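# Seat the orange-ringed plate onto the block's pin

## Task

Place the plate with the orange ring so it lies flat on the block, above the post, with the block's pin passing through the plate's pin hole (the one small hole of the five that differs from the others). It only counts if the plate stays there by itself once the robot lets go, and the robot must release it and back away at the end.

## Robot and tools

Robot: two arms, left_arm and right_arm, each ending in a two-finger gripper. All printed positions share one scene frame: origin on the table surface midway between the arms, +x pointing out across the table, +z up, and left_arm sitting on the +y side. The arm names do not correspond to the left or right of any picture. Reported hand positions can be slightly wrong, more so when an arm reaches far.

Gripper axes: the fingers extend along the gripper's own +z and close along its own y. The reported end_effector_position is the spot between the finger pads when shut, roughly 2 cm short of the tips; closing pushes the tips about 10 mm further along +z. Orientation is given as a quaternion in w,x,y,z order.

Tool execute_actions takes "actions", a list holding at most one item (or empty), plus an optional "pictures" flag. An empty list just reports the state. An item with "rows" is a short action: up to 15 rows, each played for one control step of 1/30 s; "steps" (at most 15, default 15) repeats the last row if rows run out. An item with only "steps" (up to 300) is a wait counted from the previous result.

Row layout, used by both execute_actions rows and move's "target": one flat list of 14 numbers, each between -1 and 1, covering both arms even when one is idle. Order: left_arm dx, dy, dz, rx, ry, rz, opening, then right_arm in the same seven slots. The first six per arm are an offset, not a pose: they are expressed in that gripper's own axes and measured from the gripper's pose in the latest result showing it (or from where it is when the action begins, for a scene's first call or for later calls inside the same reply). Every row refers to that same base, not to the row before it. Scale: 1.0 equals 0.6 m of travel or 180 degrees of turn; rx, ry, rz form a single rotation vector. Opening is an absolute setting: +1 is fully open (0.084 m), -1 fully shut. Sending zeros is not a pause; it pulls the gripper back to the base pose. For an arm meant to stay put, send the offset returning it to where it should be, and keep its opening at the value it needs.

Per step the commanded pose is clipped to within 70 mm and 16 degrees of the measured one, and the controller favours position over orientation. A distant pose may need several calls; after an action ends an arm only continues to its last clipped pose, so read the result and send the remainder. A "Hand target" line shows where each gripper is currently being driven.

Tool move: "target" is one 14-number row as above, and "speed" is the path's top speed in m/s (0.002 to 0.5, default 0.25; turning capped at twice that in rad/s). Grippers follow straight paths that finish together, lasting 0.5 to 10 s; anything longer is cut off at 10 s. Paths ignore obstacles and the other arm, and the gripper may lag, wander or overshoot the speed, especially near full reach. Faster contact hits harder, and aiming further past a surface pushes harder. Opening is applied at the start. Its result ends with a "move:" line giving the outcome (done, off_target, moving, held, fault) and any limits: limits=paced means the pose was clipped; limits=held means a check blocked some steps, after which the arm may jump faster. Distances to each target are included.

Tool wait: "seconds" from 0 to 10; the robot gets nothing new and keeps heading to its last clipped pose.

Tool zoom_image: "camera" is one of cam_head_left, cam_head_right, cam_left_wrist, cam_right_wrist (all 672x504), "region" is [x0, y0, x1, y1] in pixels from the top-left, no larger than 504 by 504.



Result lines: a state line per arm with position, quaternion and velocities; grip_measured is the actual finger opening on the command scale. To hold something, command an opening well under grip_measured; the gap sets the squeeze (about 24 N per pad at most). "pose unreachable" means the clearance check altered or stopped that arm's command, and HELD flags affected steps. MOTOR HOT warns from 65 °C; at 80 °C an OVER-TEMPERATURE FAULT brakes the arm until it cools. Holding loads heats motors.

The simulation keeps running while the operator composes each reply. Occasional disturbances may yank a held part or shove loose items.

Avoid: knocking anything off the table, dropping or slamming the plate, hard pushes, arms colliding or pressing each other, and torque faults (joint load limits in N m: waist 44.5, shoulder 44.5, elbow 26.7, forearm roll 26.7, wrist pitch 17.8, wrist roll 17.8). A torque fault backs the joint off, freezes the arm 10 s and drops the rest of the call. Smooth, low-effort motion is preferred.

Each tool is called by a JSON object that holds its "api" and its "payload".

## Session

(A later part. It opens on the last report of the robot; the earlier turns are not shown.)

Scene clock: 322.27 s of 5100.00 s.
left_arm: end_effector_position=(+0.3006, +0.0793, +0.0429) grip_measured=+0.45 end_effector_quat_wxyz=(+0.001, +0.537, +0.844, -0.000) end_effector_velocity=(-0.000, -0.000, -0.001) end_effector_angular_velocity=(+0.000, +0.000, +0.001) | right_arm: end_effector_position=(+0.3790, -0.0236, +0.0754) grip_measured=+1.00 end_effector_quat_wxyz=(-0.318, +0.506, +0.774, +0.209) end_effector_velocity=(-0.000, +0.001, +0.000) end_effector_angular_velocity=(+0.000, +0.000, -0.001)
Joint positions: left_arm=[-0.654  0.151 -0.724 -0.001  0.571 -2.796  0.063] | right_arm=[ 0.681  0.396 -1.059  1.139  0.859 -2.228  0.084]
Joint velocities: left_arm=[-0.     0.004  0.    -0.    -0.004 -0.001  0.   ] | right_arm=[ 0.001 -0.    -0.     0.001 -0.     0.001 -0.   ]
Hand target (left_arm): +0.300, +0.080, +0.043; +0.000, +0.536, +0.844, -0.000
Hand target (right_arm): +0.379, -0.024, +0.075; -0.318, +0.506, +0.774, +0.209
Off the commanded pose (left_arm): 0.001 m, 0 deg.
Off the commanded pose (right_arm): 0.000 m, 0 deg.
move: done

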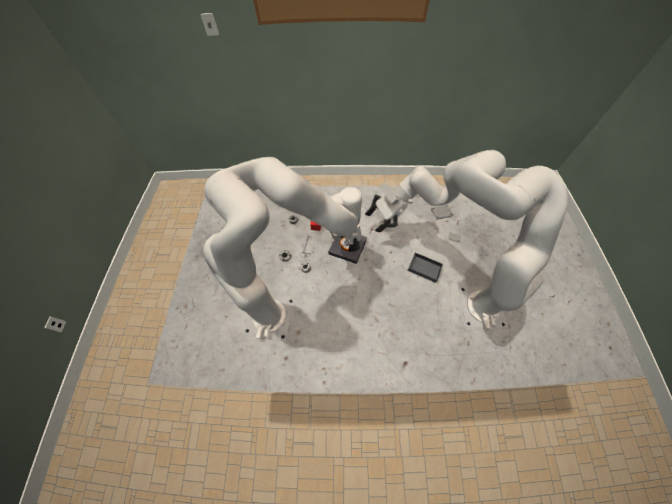

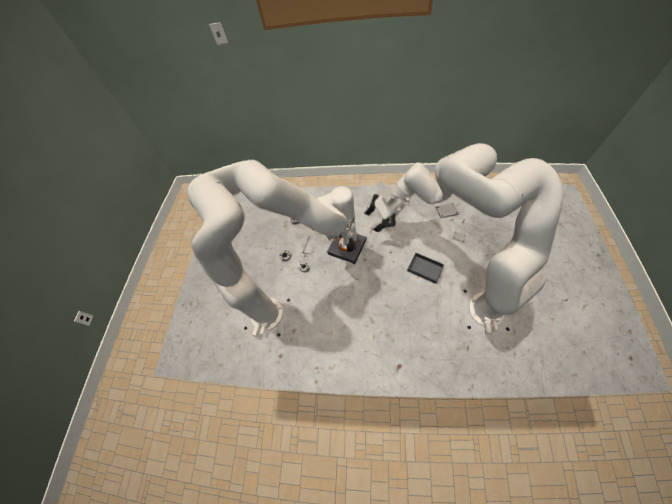

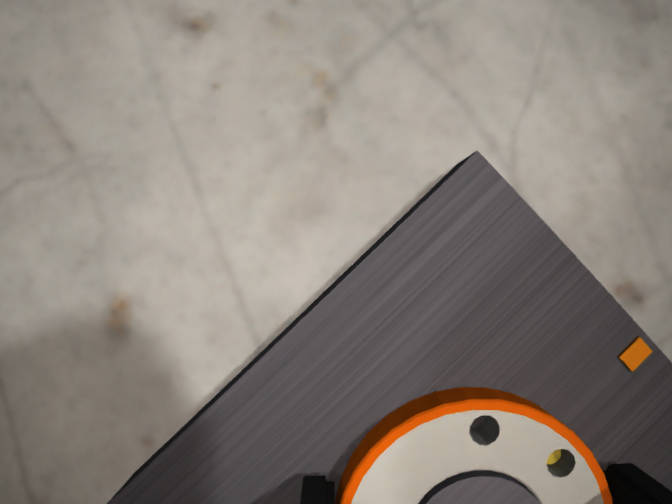

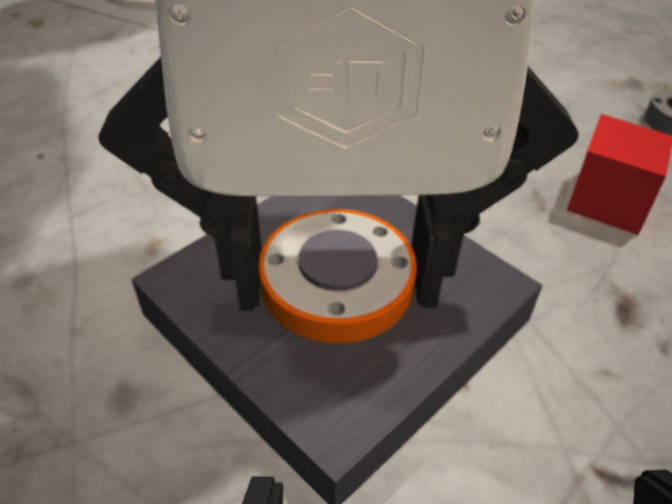

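Plate has bottomed out (fingers slid). Release.

{"api": "move", "payload": {"target": [0,0,-0.002,0,0,0,1,0,0,0,0,0,0,1], "speed": 0.01}}

{"api": "move", "payload": {"target": [0,0,-0.2,0,0,0,1,0,0,-0.1,0,0,0,1], "speed": 0.15}}

Scene clock: 324.97 s of 5100.00 s.
left_arm: end_effector_position=(+0.3005, +0.0794, +0.0439) grip_measured=+1.00 end_effector_quat_wxyz=(+0.001, +0.537, +0.844, -0.000) end_effector_velocity=(+0.001, -0.001, +0.002) end_effector_angular_velocity=(-0.003, -0.003, -0.001) | right_arm: end_effector_position=(+0.3790, -0.0236, +0.0754) grip_measured=+1.00 end_effector_quat_wxyz=(-0.318, +0.506, +0.774, +0.209) end_effector_velocity=(-0.001, +0.000, +0.000) end_effector_angular_velocity=(-0.000, +0.001, +0.002)
Joint positions: left_arm=[-0.654  0.149 -0.724 -0.001  0.574 -2.796  0.084] | right_arm=[ 0.681  0.396 -1.059  1.139  0.859 -2.228  0.084]
Joint velocities: left_arm=[ 0.    -0.002 -0.002  0.     0.     0.001 -0.   ] | right_arm=[ 0.    -0.    -0.    -0.001  0.002  0.    -0.   ]
Hand target (left_arm): +0.301, +0.079, +0.044; +0.001, +0.537, +0.844, -0.000
Hand target (right_arm): +0.379, -0.024, +0.075; -0.318, +0.506, +0.774, +0.209
Off the commanded pose (left_arm): 0.000 m, 0 deg.
Off the commanded pose (right_arm): 0.000 m, 0 deg.
move: done

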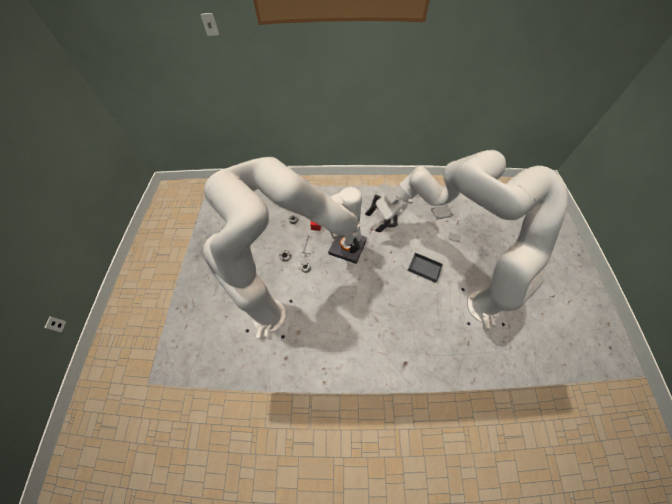

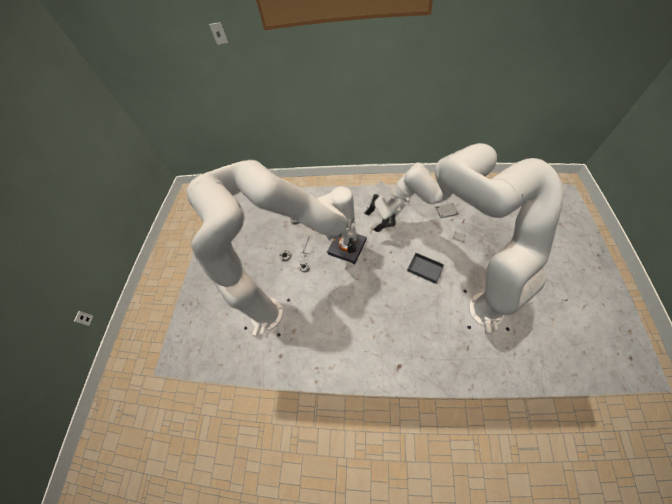

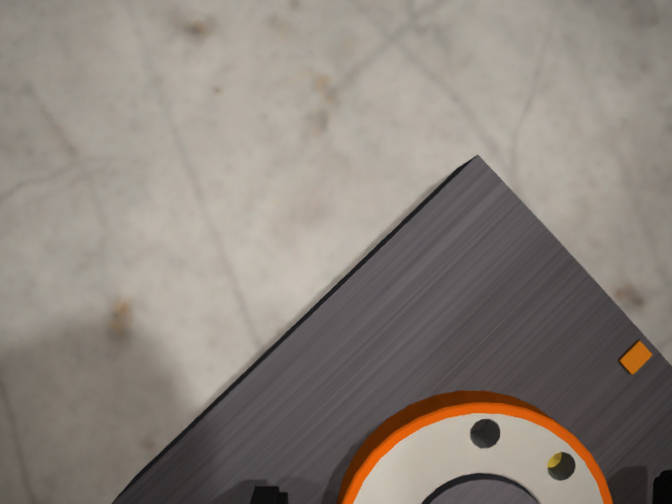

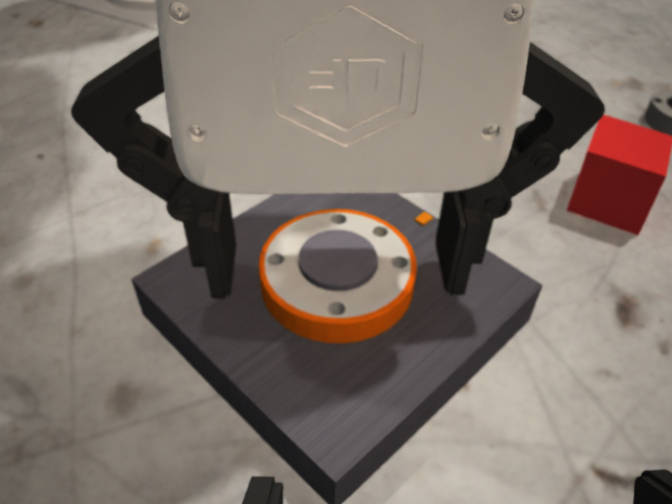

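Scene clock: 326.20 s of 5100.00 s.
left_arm: end_effector_position=(+0.3002, +0.0797, +0.1631) grip_measured=+1.00 end_effector_quat_wxyz=(+0.000, +0.537, +0.844, -0.000) end_effector_velocity=(+0.001, -0.001, +0.005) end_effector_angular_velocity=(-0.005, -0.005, -0.000) | right_arm: end_effector_position=(+0.3958, -0.0622, +0.1177) grip_measured=+1.00 end_effector_quat_wxyz=(-0.319, +0.506, +0.774, +0.209) end_effector_velocity=(+0.002, -0.001, +0.002) end_effector_angular_velocity=(+0.002, -0.001, -0.003)
Joint positions: left_arm=[-0.654 -0.101 -0.835 -0.001  0.935 -2.796  0.084] | right_arm=[ 0.579  0.286 -1.033  1.027  0.958 -2.172  0.084]
Joint velocities: left_arm=[-0.    -0.006 -0.008 -0.     0.007  0.     0.   ] | right_arm=[-0.004 -0.003 -0.001 -0.001  0.002  0.002  0.   ]
Hand target (left_arm): +0.300, +0.079, +0.164; +0.001, +0.537, +0.844, -0.000
Hand target (right_arm): +0.396, -0.062, +0.118; -0.318, +0.506, +0.774, +0.209
Off the commanded pose (left_arm): 0.001 m, 0 deg.
Off the commanded pose (right_arm): 0.000 m, 0 deg.
move: done

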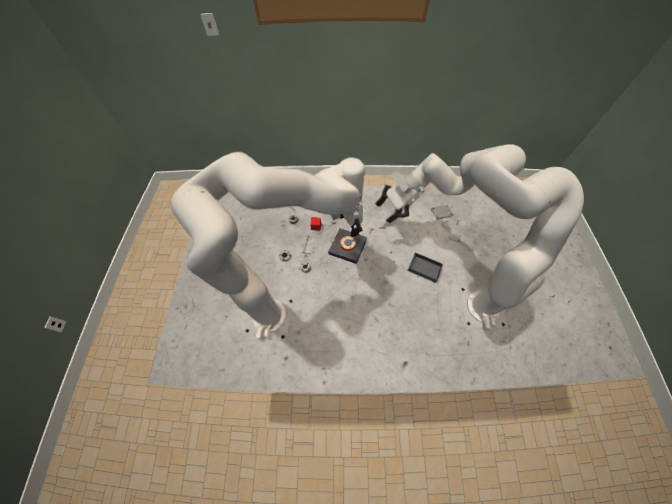

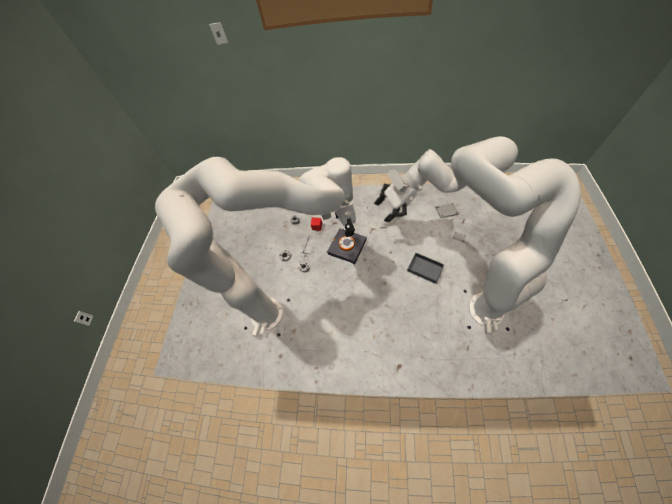

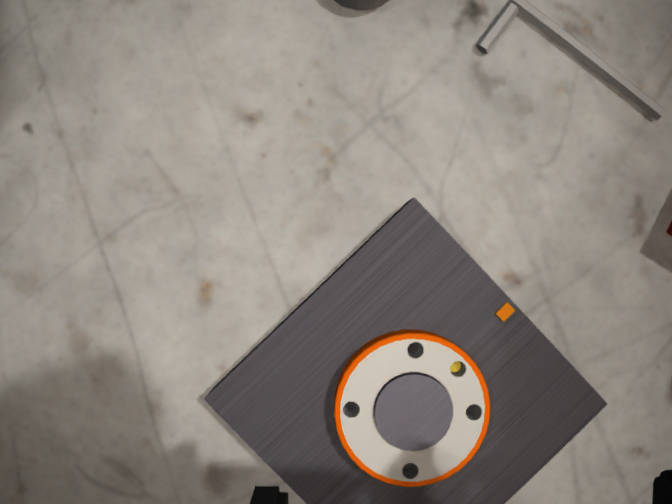

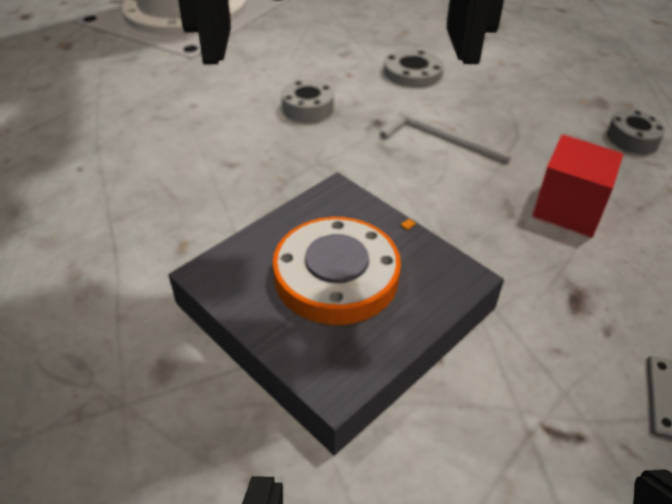

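{"api": "zoom_image", "payload": {"camera": "cam_left_wrist", "region": [312, 310, 512, 504]}}

Region (312, 310, 512, 504) of cam_left_wrist's 672x504 image, scaled by 2.520, with more detail than that image has; it fills the top 489 rows of this view, and the rest is white.

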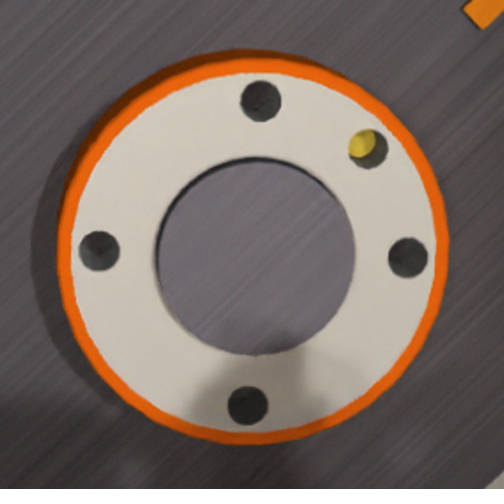

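{"api": "zoom_image", "payload": {"camera": "cam_left_wrist", "region": [364, 170, 564, 370]}}

{"api": "zoom_image", "payload": {"camera": "cam_left_wrist", "region": [170, 300, 672, 504]}}

Region (364, 170, 564, 370) of cam_left_wrist's 672x504 image, scaled by 2.520, with more detail than that image has.

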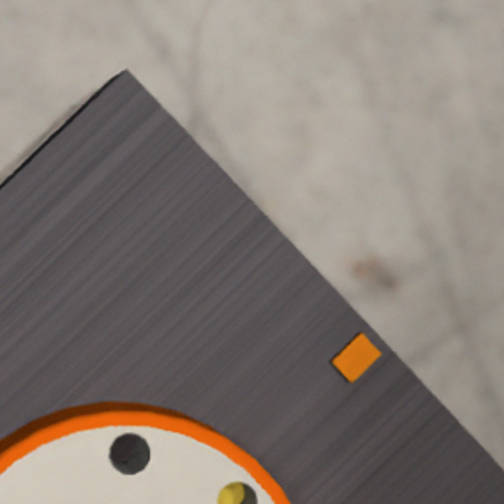

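Region (170, 300, 672, 504) of cam_left_wrist's 672x504 image, scaled by 1.004, with more detail than that image has; it fills the top 205 rows of this view, and the rest is white.

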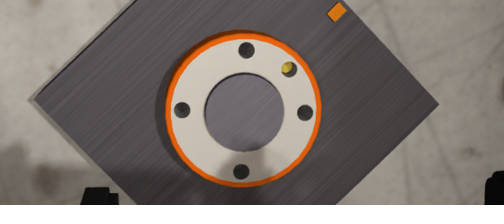

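{"api": "finished_scene", "payload": {"scene": 1}}

The scene is finished: the task was done.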